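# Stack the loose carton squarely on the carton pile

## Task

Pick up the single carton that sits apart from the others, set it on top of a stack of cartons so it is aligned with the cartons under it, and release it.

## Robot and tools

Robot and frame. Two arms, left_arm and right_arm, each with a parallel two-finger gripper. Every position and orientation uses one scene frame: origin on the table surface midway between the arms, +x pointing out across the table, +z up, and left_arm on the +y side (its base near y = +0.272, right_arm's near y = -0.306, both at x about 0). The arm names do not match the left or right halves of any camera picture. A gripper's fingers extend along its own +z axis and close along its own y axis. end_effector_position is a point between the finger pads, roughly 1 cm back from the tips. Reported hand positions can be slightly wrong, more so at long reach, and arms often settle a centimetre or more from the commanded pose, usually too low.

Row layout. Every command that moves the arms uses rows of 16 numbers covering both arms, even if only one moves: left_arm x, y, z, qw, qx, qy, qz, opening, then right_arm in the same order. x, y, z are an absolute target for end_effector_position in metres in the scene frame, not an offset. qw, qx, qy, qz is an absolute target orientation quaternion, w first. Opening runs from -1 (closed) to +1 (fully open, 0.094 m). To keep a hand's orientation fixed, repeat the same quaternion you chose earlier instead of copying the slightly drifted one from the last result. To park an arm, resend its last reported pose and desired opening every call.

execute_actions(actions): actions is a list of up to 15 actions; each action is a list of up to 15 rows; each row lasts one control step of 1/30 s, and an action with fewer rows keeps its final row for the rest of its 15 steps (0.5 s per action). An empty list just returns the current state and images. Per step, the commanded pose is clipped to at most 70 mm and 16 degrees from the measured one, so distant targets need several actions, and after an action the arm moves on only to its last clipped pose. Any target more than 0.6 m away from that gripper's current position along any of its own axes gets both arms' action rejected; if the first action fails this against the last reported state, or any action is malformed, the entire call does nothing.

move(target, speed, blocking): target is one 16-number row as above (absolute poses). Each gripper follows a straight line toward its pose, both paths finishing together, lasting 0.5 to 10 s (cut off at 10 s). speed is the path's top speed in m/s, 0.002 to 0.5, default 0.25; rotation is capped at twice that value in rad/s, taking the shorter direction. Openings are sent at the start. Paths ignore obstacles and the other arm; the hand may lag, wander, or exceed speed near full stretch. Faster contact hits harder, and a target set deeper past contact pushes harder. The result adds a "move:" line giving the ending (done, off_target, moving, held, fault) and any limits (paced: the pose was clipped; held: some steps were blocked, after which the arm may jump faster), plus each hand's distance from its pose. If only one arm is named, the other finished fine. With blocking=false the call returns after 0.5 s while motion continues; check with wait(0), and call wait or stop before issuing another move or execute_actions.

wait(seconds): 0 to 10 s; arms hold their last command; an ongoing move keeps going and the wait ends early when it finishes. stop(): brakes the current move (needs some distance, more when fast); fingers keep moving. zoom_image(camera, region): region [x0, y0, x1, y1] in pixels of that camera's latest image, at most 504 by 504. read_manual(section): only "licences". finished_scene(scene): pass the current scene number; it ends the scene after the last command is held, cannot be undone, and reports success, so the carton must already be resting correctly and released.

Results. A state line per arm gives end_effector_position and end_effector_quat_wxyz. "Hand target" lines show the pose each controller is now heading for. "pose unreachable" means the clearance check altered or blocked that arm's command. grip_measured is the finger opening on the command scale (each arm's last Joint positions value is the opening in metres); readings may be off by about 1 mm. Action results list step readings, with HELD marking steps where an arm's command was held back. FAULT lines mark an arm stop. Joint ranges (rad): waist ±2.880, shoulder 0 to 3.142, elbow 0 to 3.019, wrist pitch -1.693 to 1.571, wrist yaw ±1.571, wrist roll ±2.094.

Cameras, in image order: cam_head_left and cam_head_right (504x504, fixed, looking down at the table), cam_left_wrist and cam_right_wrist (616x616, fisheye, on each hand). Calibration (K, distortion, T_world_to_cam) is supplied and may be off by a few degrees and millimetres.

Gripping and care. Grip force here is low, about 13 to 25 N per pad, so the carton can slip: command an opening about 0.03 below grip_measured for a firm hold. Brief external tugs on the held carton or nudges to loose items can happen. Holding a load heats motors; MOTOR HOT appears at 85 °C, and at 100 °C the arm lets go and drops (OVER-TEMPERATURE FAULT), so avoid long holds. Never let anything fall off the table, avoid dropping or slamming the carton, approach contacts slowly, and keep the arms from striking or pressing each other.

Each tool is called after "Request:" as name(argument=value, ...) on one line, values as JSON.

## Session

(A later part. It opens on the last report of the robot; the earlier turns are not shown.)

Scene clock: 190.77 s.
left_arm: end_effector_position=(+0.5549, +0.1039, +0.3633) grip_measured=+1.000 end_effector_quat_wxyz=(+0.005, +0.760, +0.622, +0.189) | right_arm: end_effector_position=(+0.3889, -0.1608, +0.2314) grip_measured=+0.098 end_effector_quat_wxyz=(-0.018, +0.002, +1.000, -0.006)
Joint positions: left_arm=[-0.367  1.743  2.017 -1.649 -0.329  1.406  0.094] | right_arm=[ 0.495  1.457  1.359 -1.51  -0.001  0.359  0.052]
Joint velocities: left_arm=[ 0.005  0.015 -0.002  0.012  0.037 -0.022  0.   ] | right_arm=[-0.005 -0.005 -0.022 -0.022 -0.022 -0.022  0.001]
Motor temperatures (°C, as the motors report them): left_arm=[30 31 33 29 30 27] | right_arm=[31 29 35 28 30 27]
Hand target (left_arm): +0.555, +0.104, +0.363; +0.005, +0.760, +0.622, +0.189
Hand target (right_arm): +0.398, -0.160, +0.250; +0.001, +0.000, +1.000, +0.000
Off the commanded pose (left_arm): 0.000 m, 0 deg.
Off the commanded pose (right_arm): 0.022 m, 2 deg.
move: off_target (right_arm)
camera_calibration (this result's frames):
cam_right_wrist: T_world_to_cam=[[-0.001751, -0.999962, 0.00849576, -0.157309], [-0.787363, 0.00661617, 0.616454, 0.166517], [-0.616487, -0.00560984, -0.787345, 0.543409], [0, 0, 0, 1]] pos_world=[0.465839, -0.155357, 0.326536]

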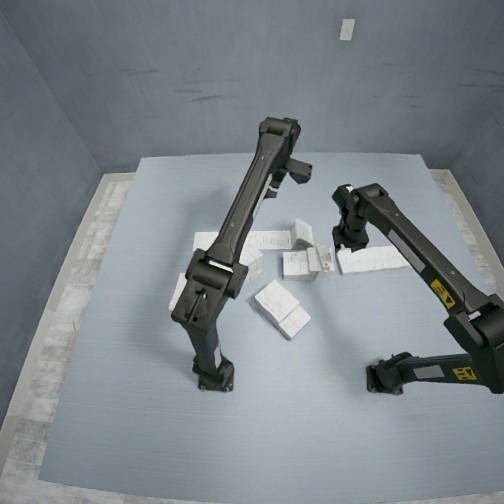

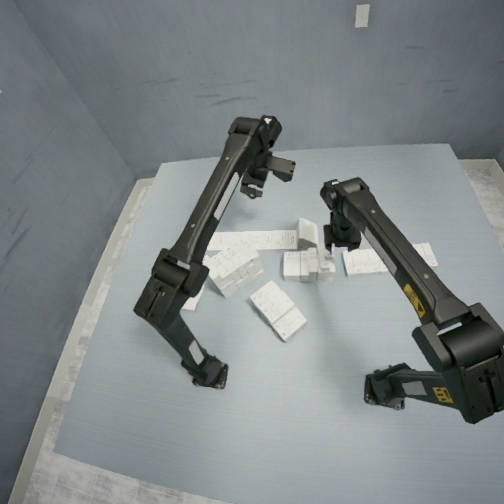

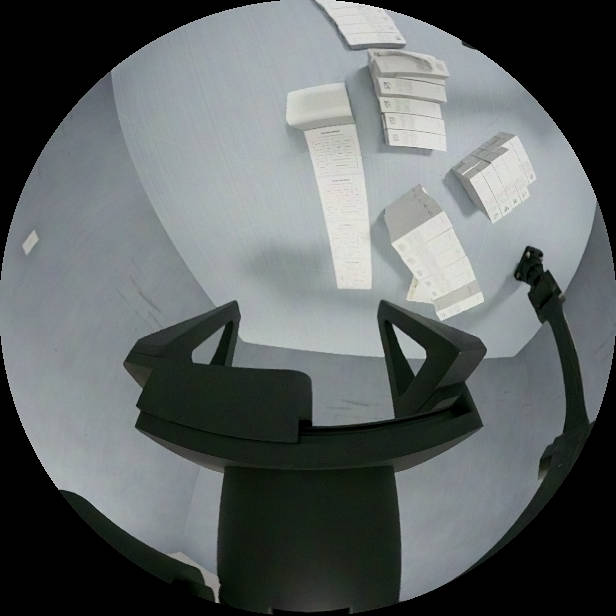

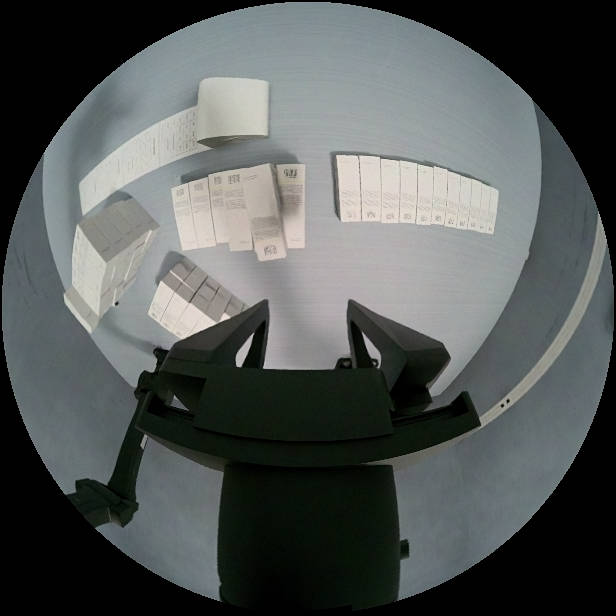

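Request:
move(target=[0.5549,0.1039,0.3633,0.005,0.76,0.622,0.189,1,0.42,-0.117,0.23,0,0,1,0,0.1], speed=0.15)

Request:
zoom_image(camera="cam_right_wrist", region=[180, 120, 440, 320])

Scene clock: 202.73 s.
left_arm: end_effector_position=(+0.5549, +0.1039, +0.3633) grip_measured=+1.000 end_effector_quat_wxyz=(+0.005, +0.760, +0.622, +0.189) | right_arm: end_effector_position=(+0.4026, -0.1260, +0.2223) grip_measured=+0.098 end_effector_quat_wxyz=(-0.015, -0.004, +1.000, -0.006)
Joint positions: left_arm=[-0.367  1.743  2.017 -1.649 -0.329  1.406  0.094] | right_arm=[ 0.557  1.523  1.408 -1.488 -0.001  0.41   0.052]
Joint velocities: left_arm=[ 0.005  0.005  0.002 -0.027  0.051  0.022  0.   ] | right_arm=[-0.015  0.015 -0.002 -0.007 -0.022  0.022 -0.   ]
Motor temperatures (°C, as the motors report them): left_arm=[30 31 33 29 30 27] | right_arm=[31 29 37 28 30 27]
Hand target (left_arm): +0.555, +0.104, +0.363; +0.005, +0.760, +0.622, +0.189
Hand target (right_arm): +0.419, -0.118, +0.230; -0.000, -0.000, +1.000, +0.000
Off the commanded pose (left_arm): 0.000 m, 0 deg.
Off the commanded pose (right_arm): 0.021 m, 2 deg.
move: off_target (right_arm)
camera_calibration (this result's frames):
cam_right_wrist: T_world_to_cam=[[0.0100619, -0.999915, 0.00833756, -0.127133], [-0.79059, -0.00284965, 0.612339, 0.183716], [-0.612263, -0.0127529, -0.790551, 0.54292], [0, 0, 0, 1]] pos_world=[0.478933, -0.119675, 0.317769]

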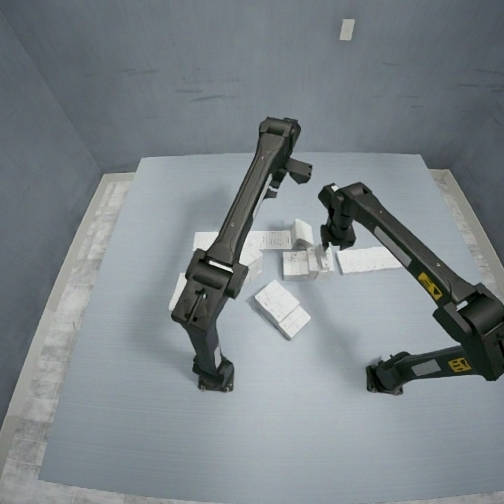

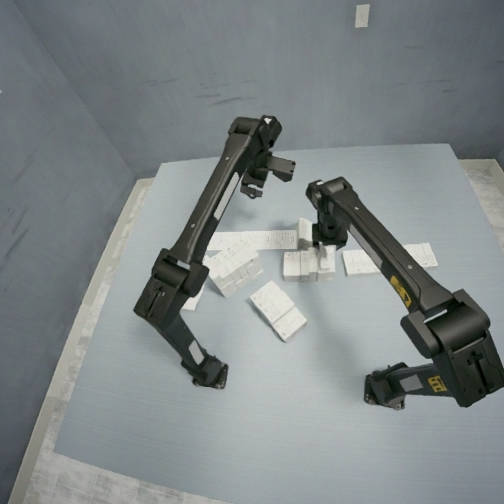

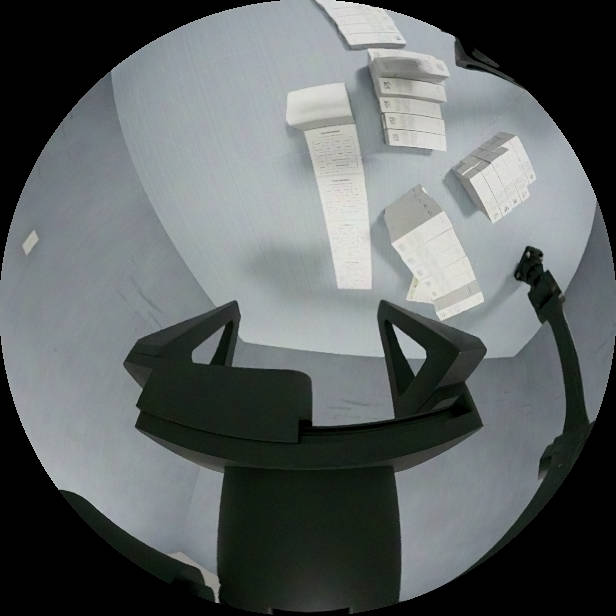

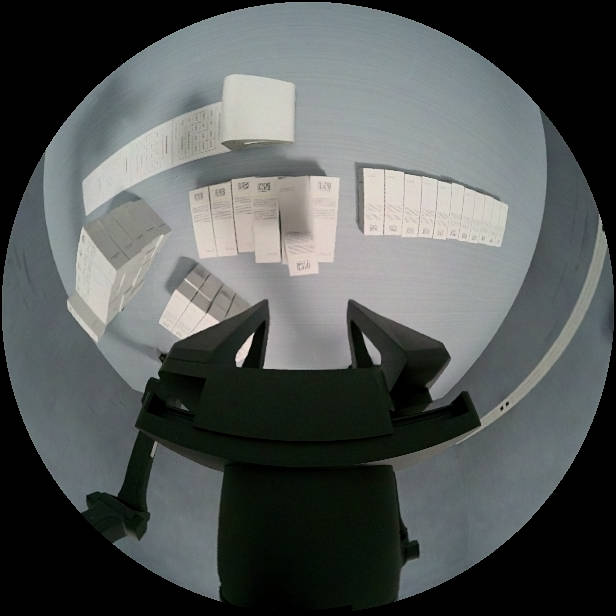

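Region (180, 120, 440, 320) of cam_right_wrist's 616x616 image, scaled by 1.938, with more detail than that image has; it fills the top 388 rows of this view, and the rest is white.

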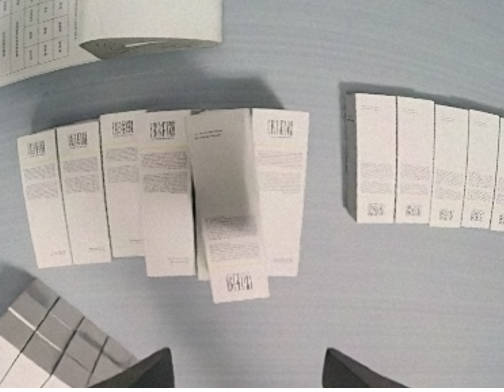

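Request:
move(target=[0.5549,0.1039,0.3633,0.005,0.76,0.622,0.189,1,0.432,-0.113,0.16,0,0,1,0,0.4], speed=0.08)

Request:
move(target=[0.5549,0.1039,0.3633,0.005,0.76,0.622,0.189,1,0.426,-0.118,0.103,0,0,1,0,0.4], speed=0.03)

Scene clock: 210.03 s.
left_arm: end_effector_position=(+0.5549, +0.1039, +0.3633) grip_measured=+1.000 end_effector_quat_wxyz=(+0.005, +0.760, +0.622, +0.189) | right_arm: end_effector_position=(+0.4316, -0.1131, +0.1768) grip_measured=+0.398 end_effector_quat_wxyz=(+0.012, -0.003, +1.000, +0.006)
Joint positions: left_arm=[-0.367  1.743  2.017 -1.649 -0.329  1.406  0.094] | right_arm=[ 0.557  1.587  1.361 -1.318 -0.001  0.412  0.066]
Joint velocities: left_arm=[-0.005 -0.005 -0.012 -0.002 -0.037 -0.022  0.   ] | right_arm=[-0.005 -0.005  0.007 -0.002  0.022 -0.051  0.   ]
Motor temperatures (°C, as the motors report them): left_arm=[30 32 34 29 30 27] | right_arm=[31 29 38 28 30 27]
Hand target (left_arm): +0.555, +0.104, +0.363; +0.005, +0.760, +0.622, +0.189
Hand target (right_arm): +0.432, -0.113, +0.160; +0.000, -0.000, +1.000, +0.000
Off the commanded pose (left_arm): 0.000 m, 0 deg.
Off the commanded pose (right_arm): 0.017 m, 2 deg.
move: off_target (right_arm)
camera_calibration (this result's frames):
cam_right_wrist: T_world_to_cam=[[0.00834949, -0.999845, -0.0154843, -0.109188], [-0.822915, -0.0156676, 0.567948, 0.254898], [-0.568103, 0.00800015, -0.822919, 0.513906], [0, 0, 0, 1]] pos_world=[0.502623, -0.109289, 0.276443]

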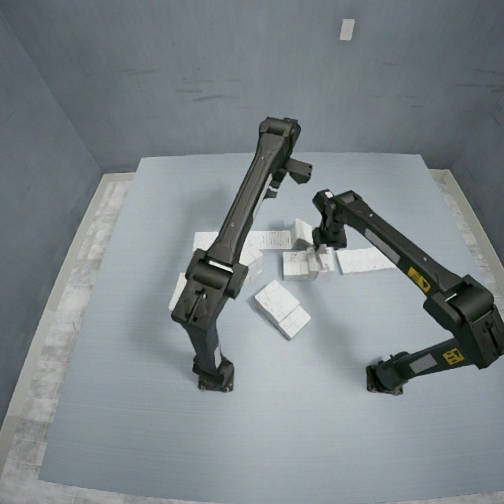

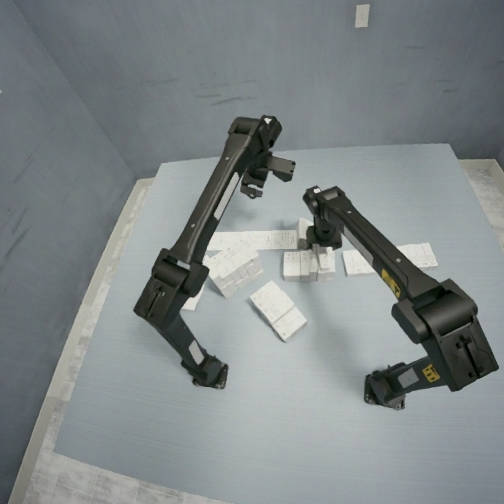

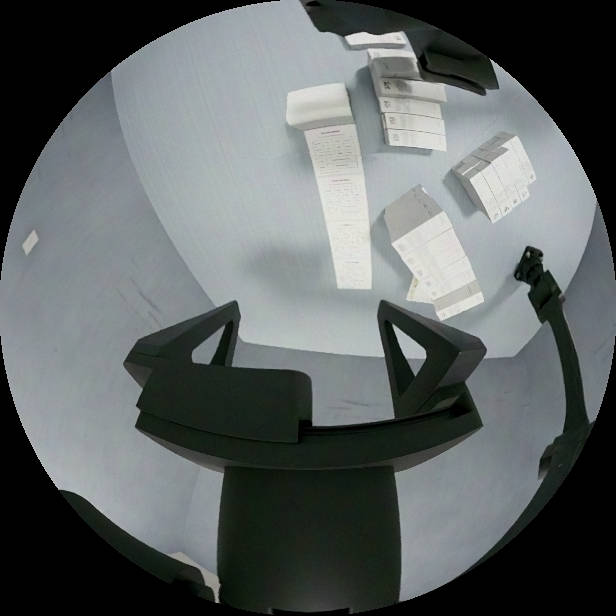

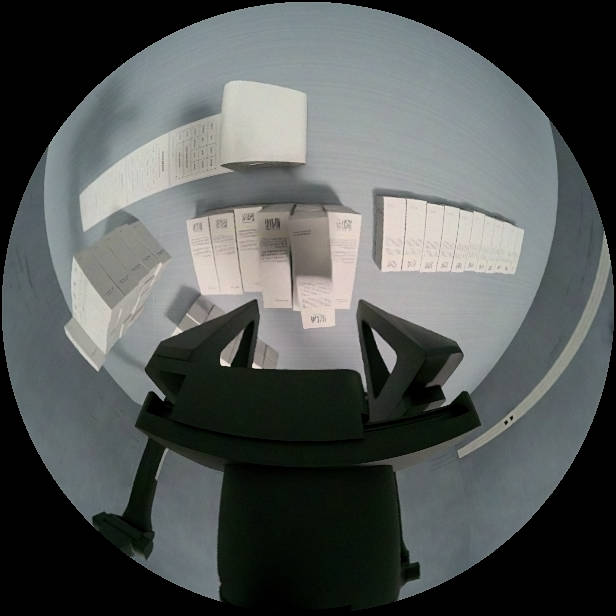

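Scene clock: 212.80 s.
left_arm: end_effector_position=(+0.5549, +0.1039, +0.3633) grip_measured=+1.000 end_effector_quat_wxyz=(+0.005, +0.760, +0.622, +0.189) | right_arm: end_effector_position=(+0.4269, -0.1152, +0.1227) grip_measured=+0.398 end_effector_quat_wxyz=(+0.015, -0.003, +1.000, +0.007)
Joint positions: left_arm=[-0.367  1.743  2.017 -1.649 -0.329  1.406  0.094] | right_arm=[ 0.557  1.611  1.242 -1.168 -0.001  0.412  0.066]
Joint velocities: left_arm=[-0.015  0.005  0.012 -0.012  0.037 -0.037  0.   ] | right_arm=[ 0.005 -0.005 -0.002 -0.017 -0.007  0.051 -0.001]
Motor temperatures (°C, as the motors report them): left_arm=[30 32 34 29 30 27] | right_arm=[31 29 37 28 30 27]
Hand target (left_arm): +0.555, +0.104, +0.363; +0.005, +0.760, +0.622, +0.189
Hand target (right_arm): +0.426, -0.118, +0.103; -0.000, +0.000, +1.000, -0.000
Off the commanded pose (left_arm): 0.000 m, 0 deg.
Off the commanded pose (right_arm): 0.020 m, 2 deg.
move: off_target (right_arm)
camera_calibration (this result's frames):
cam_right_wrist: T_world_to_cam=[[0.00844891, -0.999801, -0.0180682, -0.111821], [-0.826266, -0.0171572, 0.563018, 0.283524], [-0.563216, 0.0101722, -0.826247, 0.465293], [0, 0, 0, 1]] pos_world=[0.497272, -0.111668, 0.222797]

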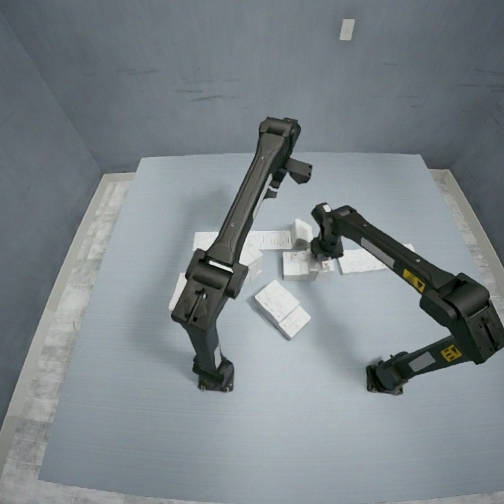

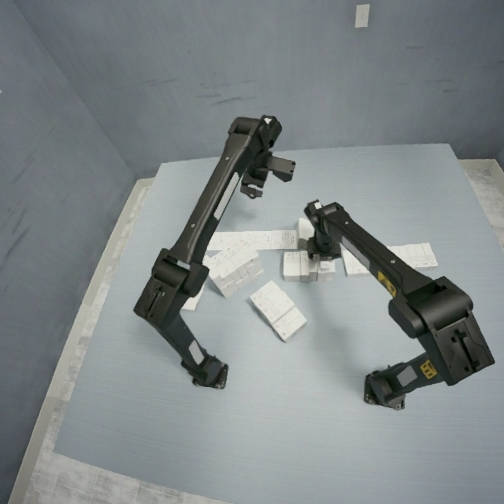

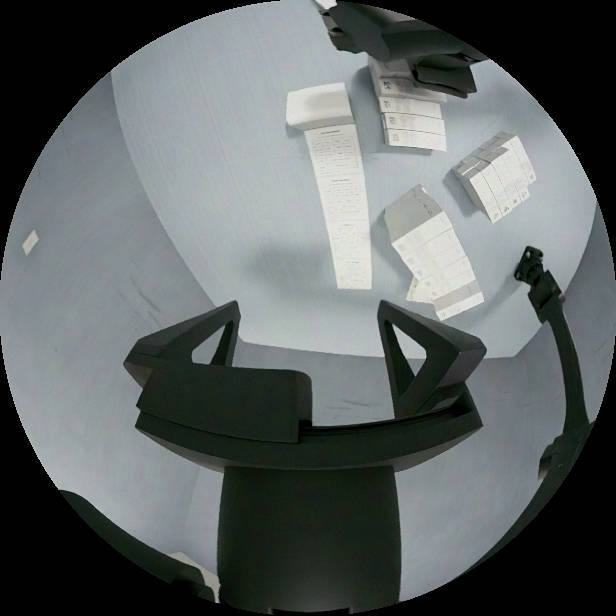

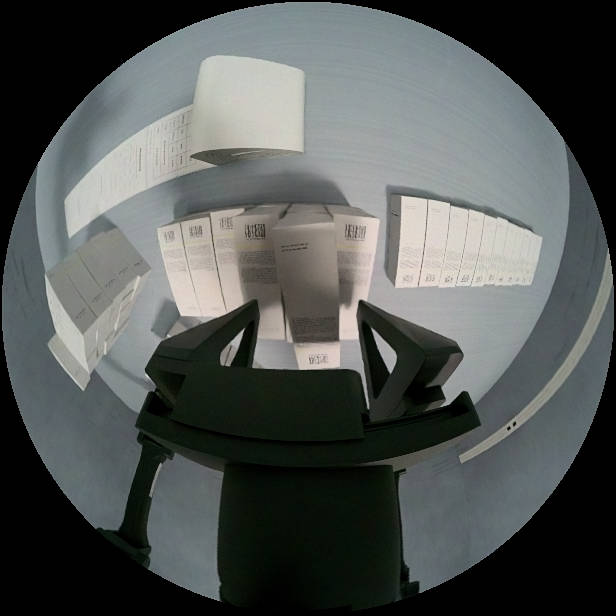

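Request:
move(target=[0.5549,0.1039,0.3633,0.005,0.76,0.622,0.189,1,0.424,-0.116,0.096,0.0,0.004,1,0,0.4], speed=0.01)

Scene clock: 220.20 s.
left_arm: end_effector_position=(+0.5549, +0.1039, +0.3633) grip_measured=+1.000 end_effector_quat_wxyz=(+0.005, +0.760, +0.622, +0.189) | right_arm: end_effector_position=(+0.4263, -0.1154, +0.1168) grip_measured=+0.398 end_effector_quat_wxyz=(+0.016, +0.001, +1.000, +0.008)
Joint positions: left_arm=[-0.367  1.743  2.017 -1.649 -0.329  1.406  0.094] | right_arm=[ 0.557  1.614  1.229 -1.15  -0.001  0.42   0.066]
Joint velocities: left_arm=[-0.005  0.005  0.017 -0.002 -0.007 -0.066  0.   ] | right_arm=[ 0.005  0.024 -0.022 -0.002 -0.051 -0.022 -0.001]
Motor temperatures (°C, as the motors report them): left_arm=[30 32 34 29 30 27] | right_arm=[31 29 36 28 30 27]
Hand target (left_arm): +0.555, +0.104, +0.363; +0.005, +0.760, +0.622, +0.189
Hand target (right_arm): +0.424, -0.116, +0.096; -0.000, +0.004, +1.000, -0.000
Off the commanded pose (left_arm): 0.000 m, 0 deg.
Off the commanded pose (right_arm): 0.021 m, 2 deg.
move: off_target (right_arm)
camera_calibration (this result's frames):
cam_right_wrist: T_world_to_cam=[[0.000487736, -0.999812, -0.0193942, -0.108616], [-0.827683, -0.0112876, 0.561082, 0.287897], [-0.561196, 0.0157786, -0.827533, 0.460058], [0, 0, 0, 1]] pos_world=[0.496523, -0.112605, 0.217073]

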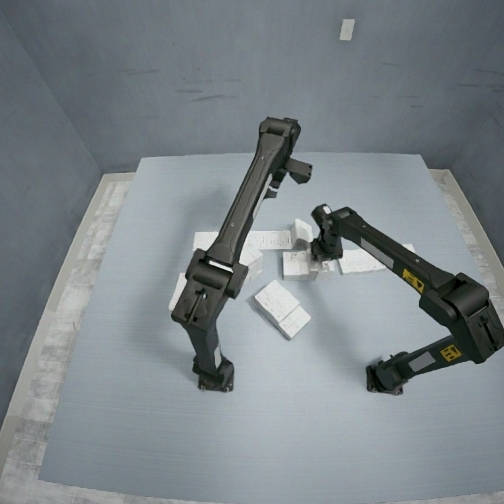

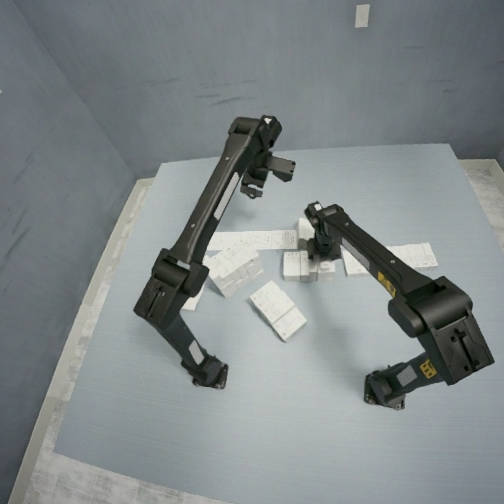

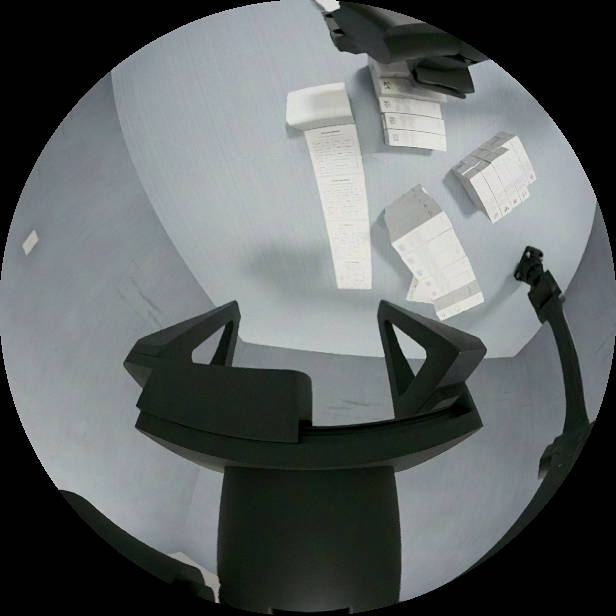

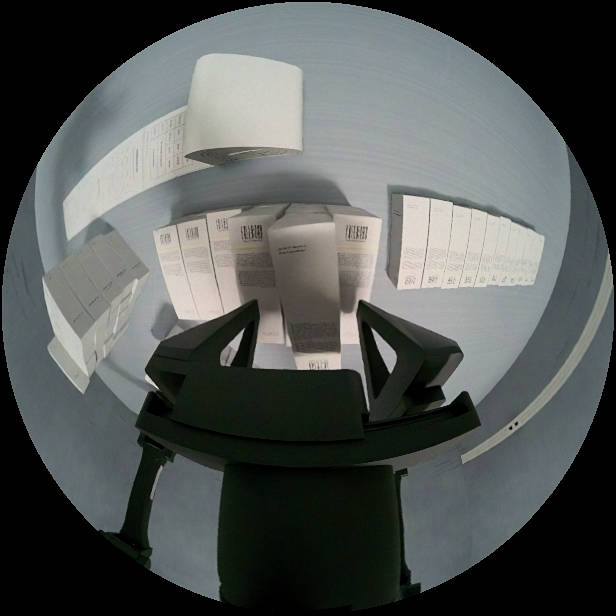

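Request:
move(target=[0.5549,0.1039,0.3633,0.005,0.76,0.622,0.189,1,0.424,-0.113,0.096,0.0,0.004,1,0,-0.39], speed=0.01)

Request:
zoom_image(camera="cam_right_wrist", region=[180, 140, 440, 340])

Scene clock: 226.97 s.
left_arm: end_effector_position=(+0.5549, +0.1039, +0.3633) grip_measured=+1.000 end_effector_quat_wxyz=(+0.005, +0.760, +0.622, +0.189) | right_arm: end_effector_position=(+0.4264, -0.1154, +0.1166) grip_measured=-0.356 end_effector_quat_wxyz=(+0.016, +0.003, +1.000, +0.008)
Joint positions: left_arm=[-0.367  1.743  2.017 -1.649 -0.329  1.406  0.094] | right_arm=[ 0.557  1.614  1.229 -1.149 -0.001  0.425  0.03 ]
Joint velocities: left_arm=[ 0.015 -0.005  0.002 -0.012  0.037 -0.051  0.   ] | right_arm=[-0.015 -0.005 -0.012  0.007 -0.022 -0.051  0.001]
Motor temperatures (°C, as the motors report them): left_arm=[30 32 34 29 30 27] | right_arm=[31 29 36 28 30 27]
Hand target (left_arm): +0.555, +0.104, +0.363; +0.005, +0.760, +0.622, +0.189
Hand target (right_arm): +0.424, -0.113, +0.096; +0.000, +0.004, +1.000, -0.000
Off the commanded pose (left_arm): 0.000 m, 0 deg.
Off the commanded pose (right_arm): 0.021 m, 2 deg.
move: off_target (right_arm)
camera_calibration (this result's frames):
cam_right_wrist: T_world_to_cam=[[-0.00446875, -0.999799, -0.0195561, -0.10645], [-0.827685, -0.00727657, 0.561146, 0.288515], [-0.561175, 0.0186939, -0.827486, 0.460287], [0, 0, 0, 1]] pos_world=[0.496625, -0.112934, 0.2169]

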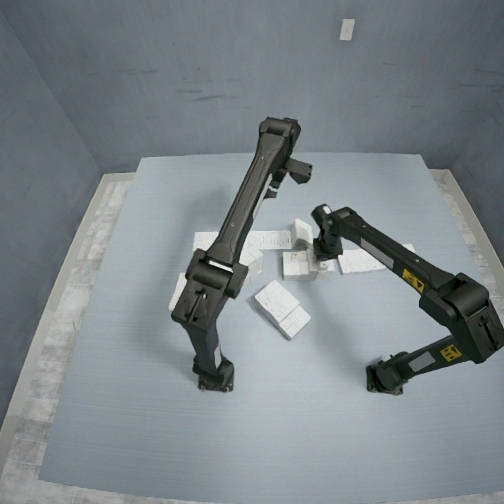

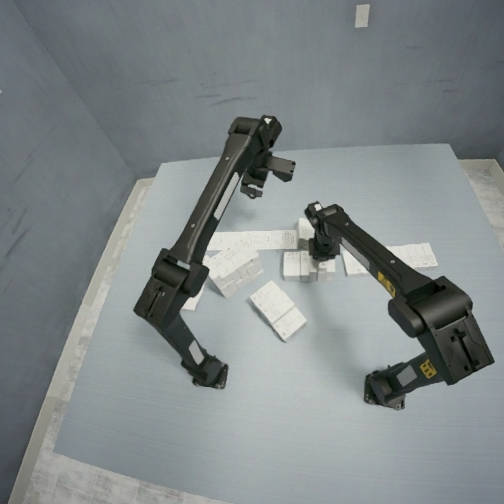

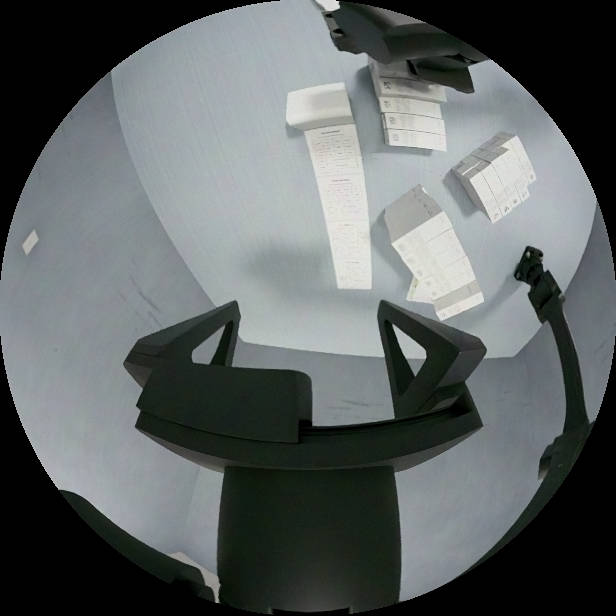

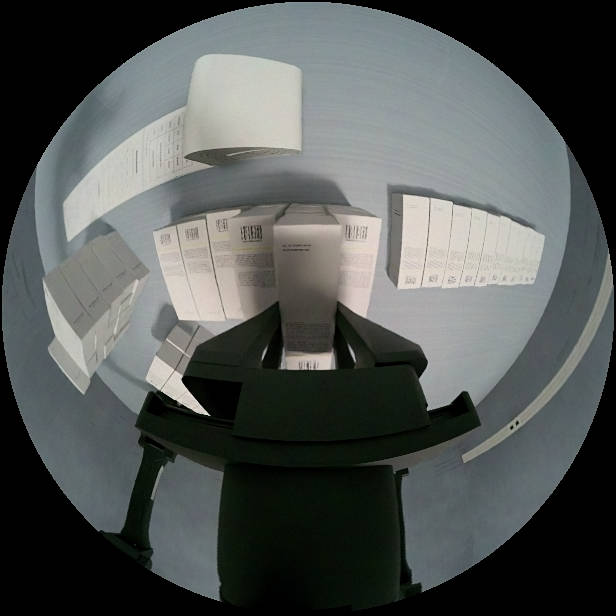

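Region (180, 140, 440, 340) of cam_right_wrist's 616x616 image, scaled by 1.938, with more detail than that image has; it fills the top 388 rows of this view, and the rest is white.

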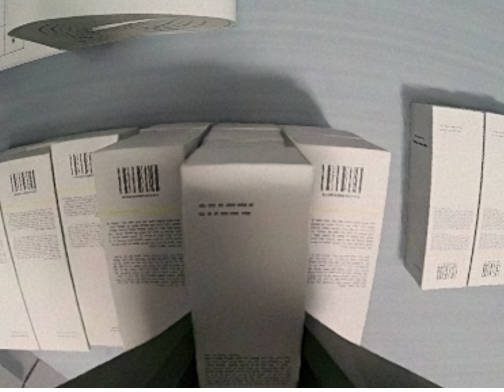

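Request:
move(target=[0.5549,0.1039,0.3633,0.005,0.76,0.622,0.189,1,0.424,-0.109,0.096,0.0,0.002,1,0,-0.39], speed=0.01)

Request:
zoom_image(camera="cam_right_wrist", region=[180, 140, 440, 340])

Scene clock: 235.27 s.
left_arm: end_effector_position=(+0.5549, +0.1039, +0.3633) grip_measured=+1.000 end_effector_quat_wxyz=(+0.005, +0.760, +0.622, +0.189) | right_arm: end_effector_position=(+0.4259, -0.1143, +0.1166) grip_measured=-0.356 end_effector_quat_wxyz=(+0.017, +0.003, +1.000, +0.007)
Joint positions: left_arm=[-0.367  1.743  2.017 -1.649 -0.329  1.406  0.094] | right_arm=[ 0.561  1.614  1.229 -1.149  0.001  0.428  0.03 ]
Joint velocities: left_arm=[ 0.005 -0.024 -0.007  0.007 -0.081 -0.022  0.   ] | right_arm=[ 0.005 -0.005  0.007 -0.007 -0.007 -0.051 -0.   ]
Motor temperatures (°C, as the motors report them): left_arm=[30 32 34 29 30 27] | right_arm=[31 29 35 28 30 27]
Hand target (left_arm): +0.555, +0.104, +0.363; +0.005, +0.760, +0.622, +0.189
Hand target (right_arm): +0.423, -0.109, +0.097; +0.000, +0.002, +1.000, -0.000
Off the commanded pose (left_arm): 0.000 m, 0 deg.
Off the commanded pose (right_arm): 0.021 m, 2 deg.
move: off_target (right_arm)
camera_calibration (this result's frames):
cam_right_wrist: T_world_to_cam=[[-0.00491437, -0.999833, -0.0175984, -0.105383], [-0.82818, -0.00579368, 0.560433, 0.288576], [-0.560441, 0.0173288, -0.828013, 0.459581], [0, 0, 0, 1]] pos_world=[0.496044, -0.111658, 0.216957]

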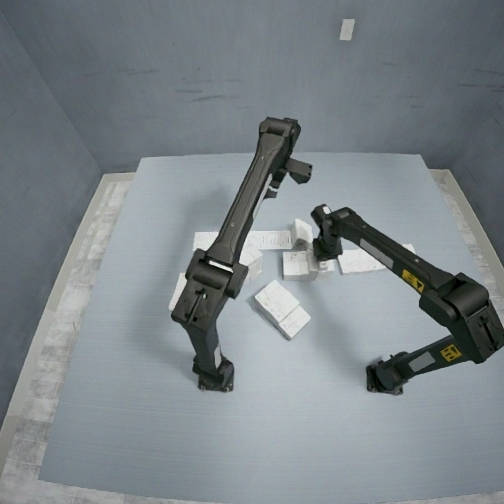

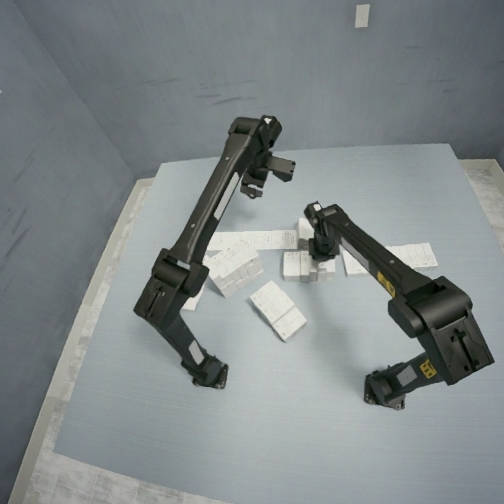

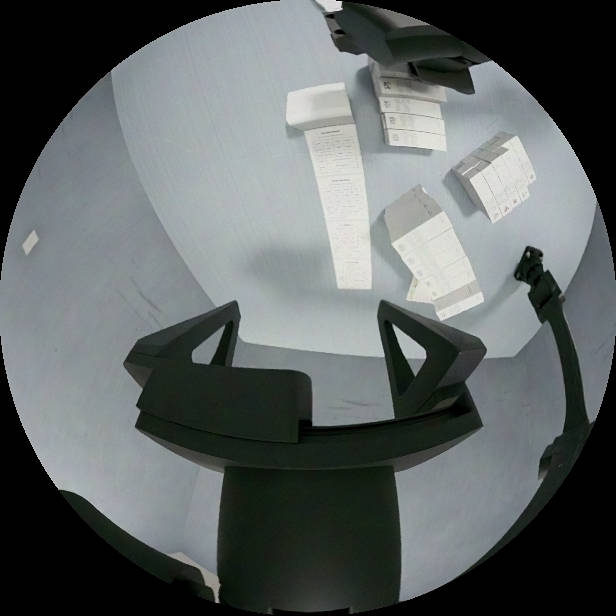

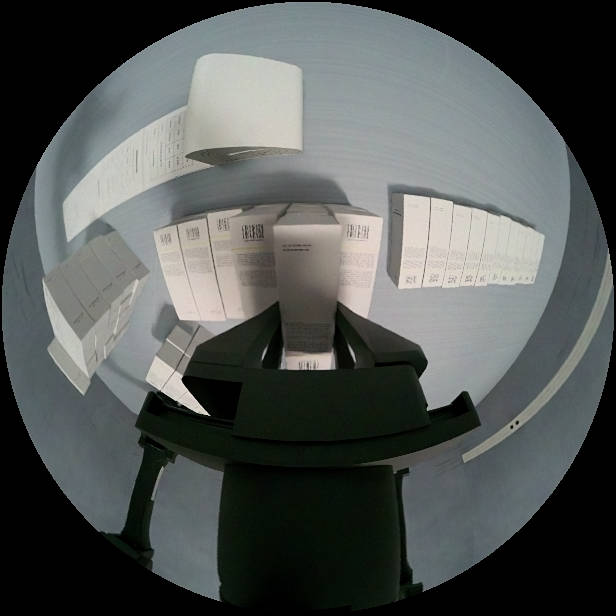

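Region (180, 140, 440, 340) of cam_right_wrist's 616x616 image, scaled by 1.938, with more detail than that image has; it fills the top 388 rows of this view, and the rest is white.

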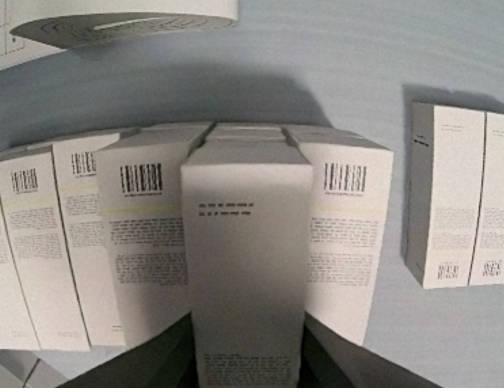

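Good. Release and lift straight up.

Request:
move(target=[0.5549,0.1039,0.3633,0.005,0.76,0.622,0.189,1,0.424,-0.112,0.097,0.0,0.002,1,0,0.3], speed=0.01)

Request:
move(target=[0.5549,0.1039,0.3633,0.005,0.76,0.622,0.189,1,0.426,-0.113,0.24,0.0,0.002,1,0,0.3], speed=0.1)

Request:
zoom_image(camera="cam_right_wrist", region=[180, 120, 440, 320])

Scene clock: 243.23 s.
left_arm: end_effector_position=(+0.5549, +0.1039, +0.3633) grip_measured=+1.000 end_effector_quat_wxyz=(+0.005, +0.760, +0.622, +0.189) | right_arm: end_effector_position=(+0.4259, -0.1143, +0.1156) grip_measured=+0.298 end_effector_quat_wxyz=(+0.016, +0.003, +1.000, +0.006)
Joint positions: left_arm=[-0.367  1.743  2.017 -1.649 -0.329  1.406  0.094] | right_arm=[ 0.561  1.617  1.229 -1.149  0.001  0.428  0.061]
Joint velocities: left_arm=[-0.005 -0.015  0.012  0.007 -0.037 -0.007  0.   ] | right_arm=[-0.005  0.015 -0.007  0.007  0.037  0.037 -0.   ]
Motor temperatures (°C, as the motors report them): left_arm=[30 32 34 29 30 27] | right_arm=[31 29 35 28 30 27]
Hand target (left_arm): +0.555, +0.104, +0.363; +0.005, +0.760, +0.622, +0.189
Hand target (right_arm): +0.424, -0.112, +0.097; +0.000, +0.002, +1.000, -0.000
Off the commanded pose (left_arm): 0.000 m, 0 deg.
Off the commanded pose (right_arm): 0.019 m, 2 deg.
move: off_target (right_arm)
camera_calibration (this result's frames):
cam_right_wrist: T_world_to_cam=[[-0.00495013, -0.999849, -0.0166513, -0.105511], [-0.827007, -0.00526781, 0.562166, 0.288485], [-0.562169, 0.0165536, -0.826857, 0.459231], [0, 0, 0, 1]] pos_world=[0.496223, -0.111577, 0.215784]

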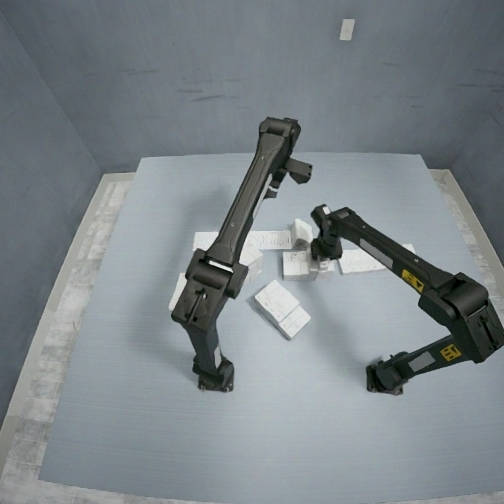

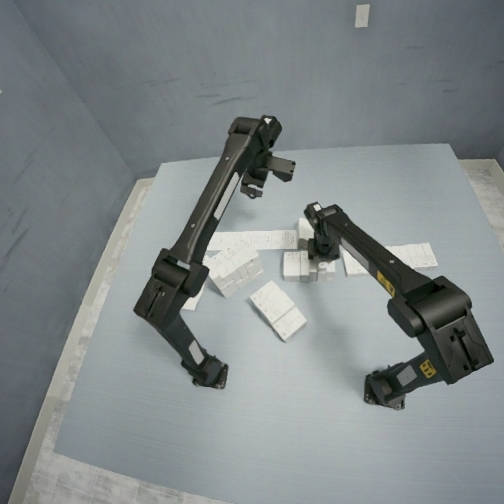

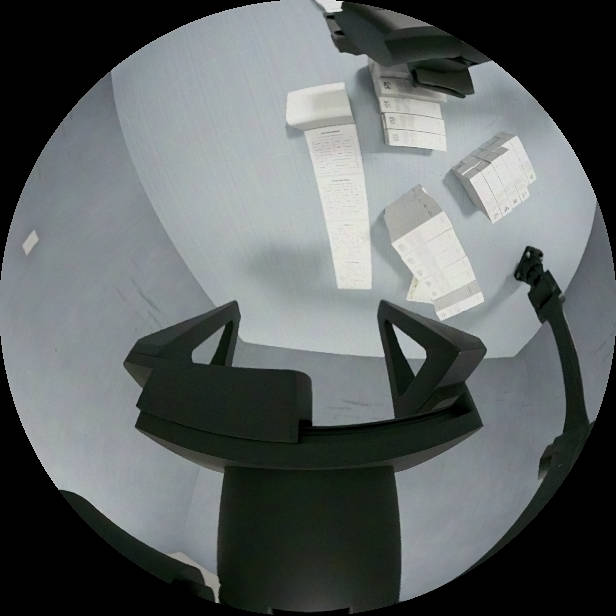

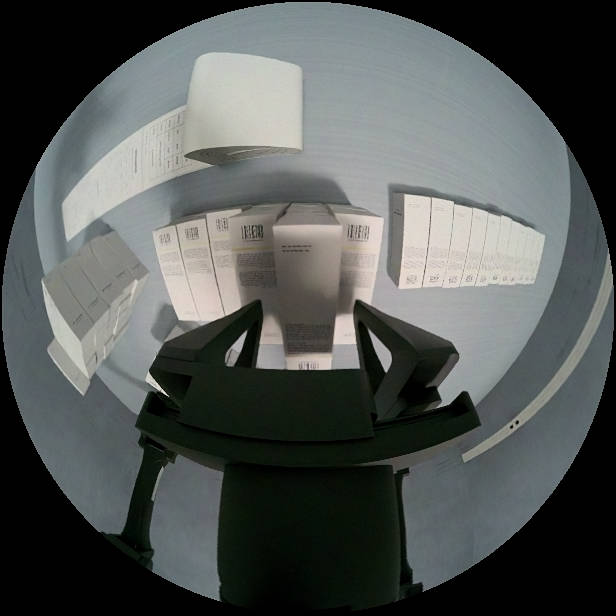

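Scene clock: 244.87 s.
left_arm: end_effector_position=(+0.5549, +0.1039, +0.3633) grip_measured=+1.000 end_effector_quat_wxyz=(+0.005, +0.760, +0.622, +0.189) | right_arm: end_effector_position=(+0.4163, -0.1186, +0.2175) grip_measured=+0.298 end_effector_quat_wxyz=(-0.021, +0.003, +1.000, -0.010)
Joint positions: left_arm=[-0.367  1.743  2.017 -1.649 -0.329  1.406  0.094] | right_arm=[ 0.561  1.574  1.454 -1.498  0.001  0.428  0.061]
Joint velocities: left_arm=[-0.005 -0.015  0.012  0.012 -0.11   0.037  0.   ] | right_arm=[-0.005 -0.005 -0.002 -0.002  0.007 -0.022  0.   ]
Motor temperatures (°C, as the motors report them): left_arm=[30 32 34 29 30 27] | right_arm=[31 30 36 28 30 27]
Hand target (left_arm): +0.555, +0.104, +0.363; +0.005, +0.760, +0.622, +0.189
Hand target (right_arm): +0.424, -0.114, +0.240; -0.000, +0.002, +1.000, -0.000
Off the commanded pose (left_arm): 0.000 m, 0 deg.
Off the commanded pose (right_arm): 0.025 m, 3 deg.
move: off_target (right_arm)
camera_calibration (this result's frames):
cam_right_wrist: T_world_to_cam=[[-0.00493171, -0.999841, 0.0171456, -0.115502], [-0.782882, 0.0145278, 0.622, 0.194268], [-0.62215, -0.0103555, -0.782829, 0.550364], [0, 0, 0, 1]] pos_world=[0.493929, -0.112606, 0.311987]

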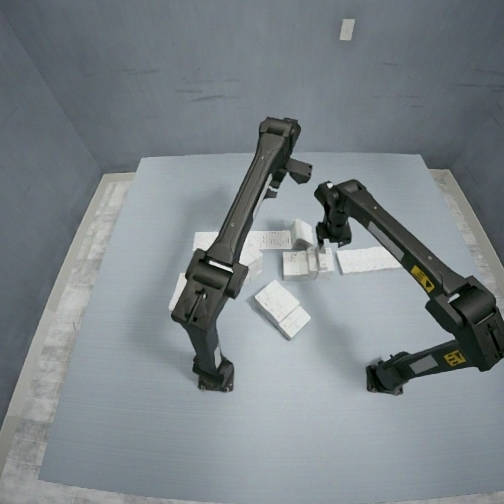

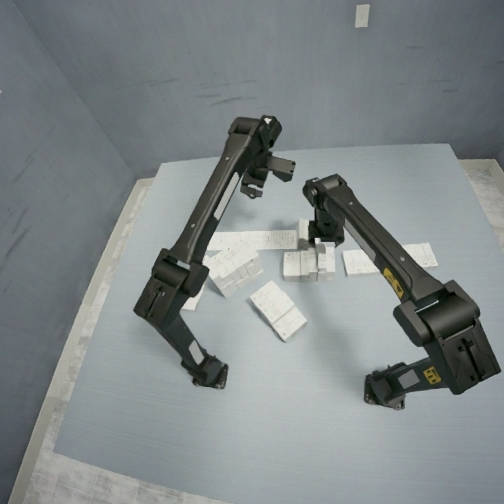

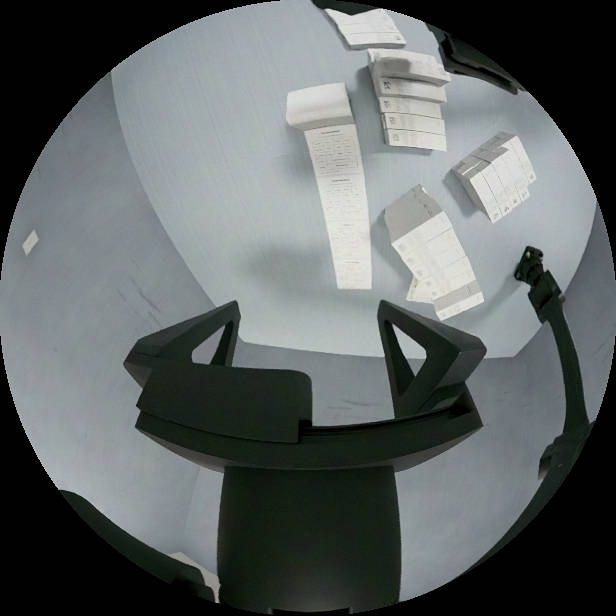

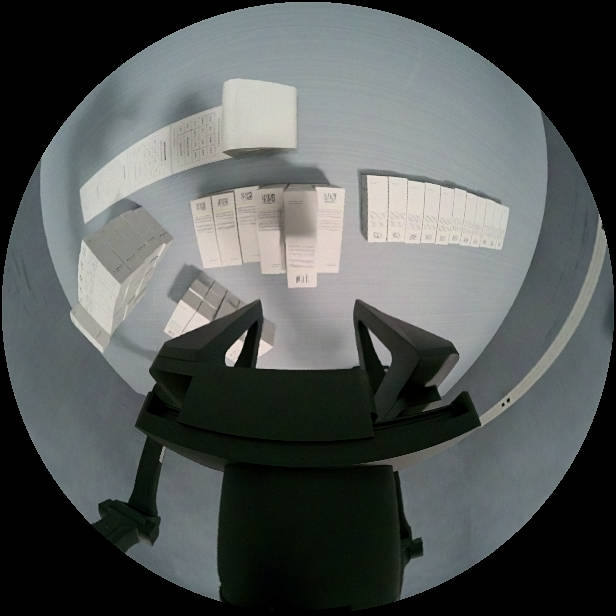

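Region (180, 120, 440, 320) of cam_right_wrist's 616x616 image, scaled by 1.938, with more detail than that image has; it fills the top 388 rows of this view, and the rest is white.

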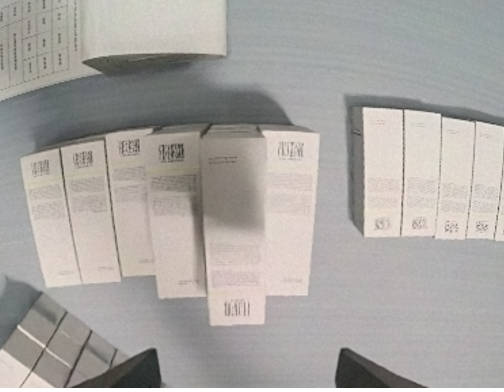

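Request:
finished_scene(scene=1)

The scene is finished: the task was done.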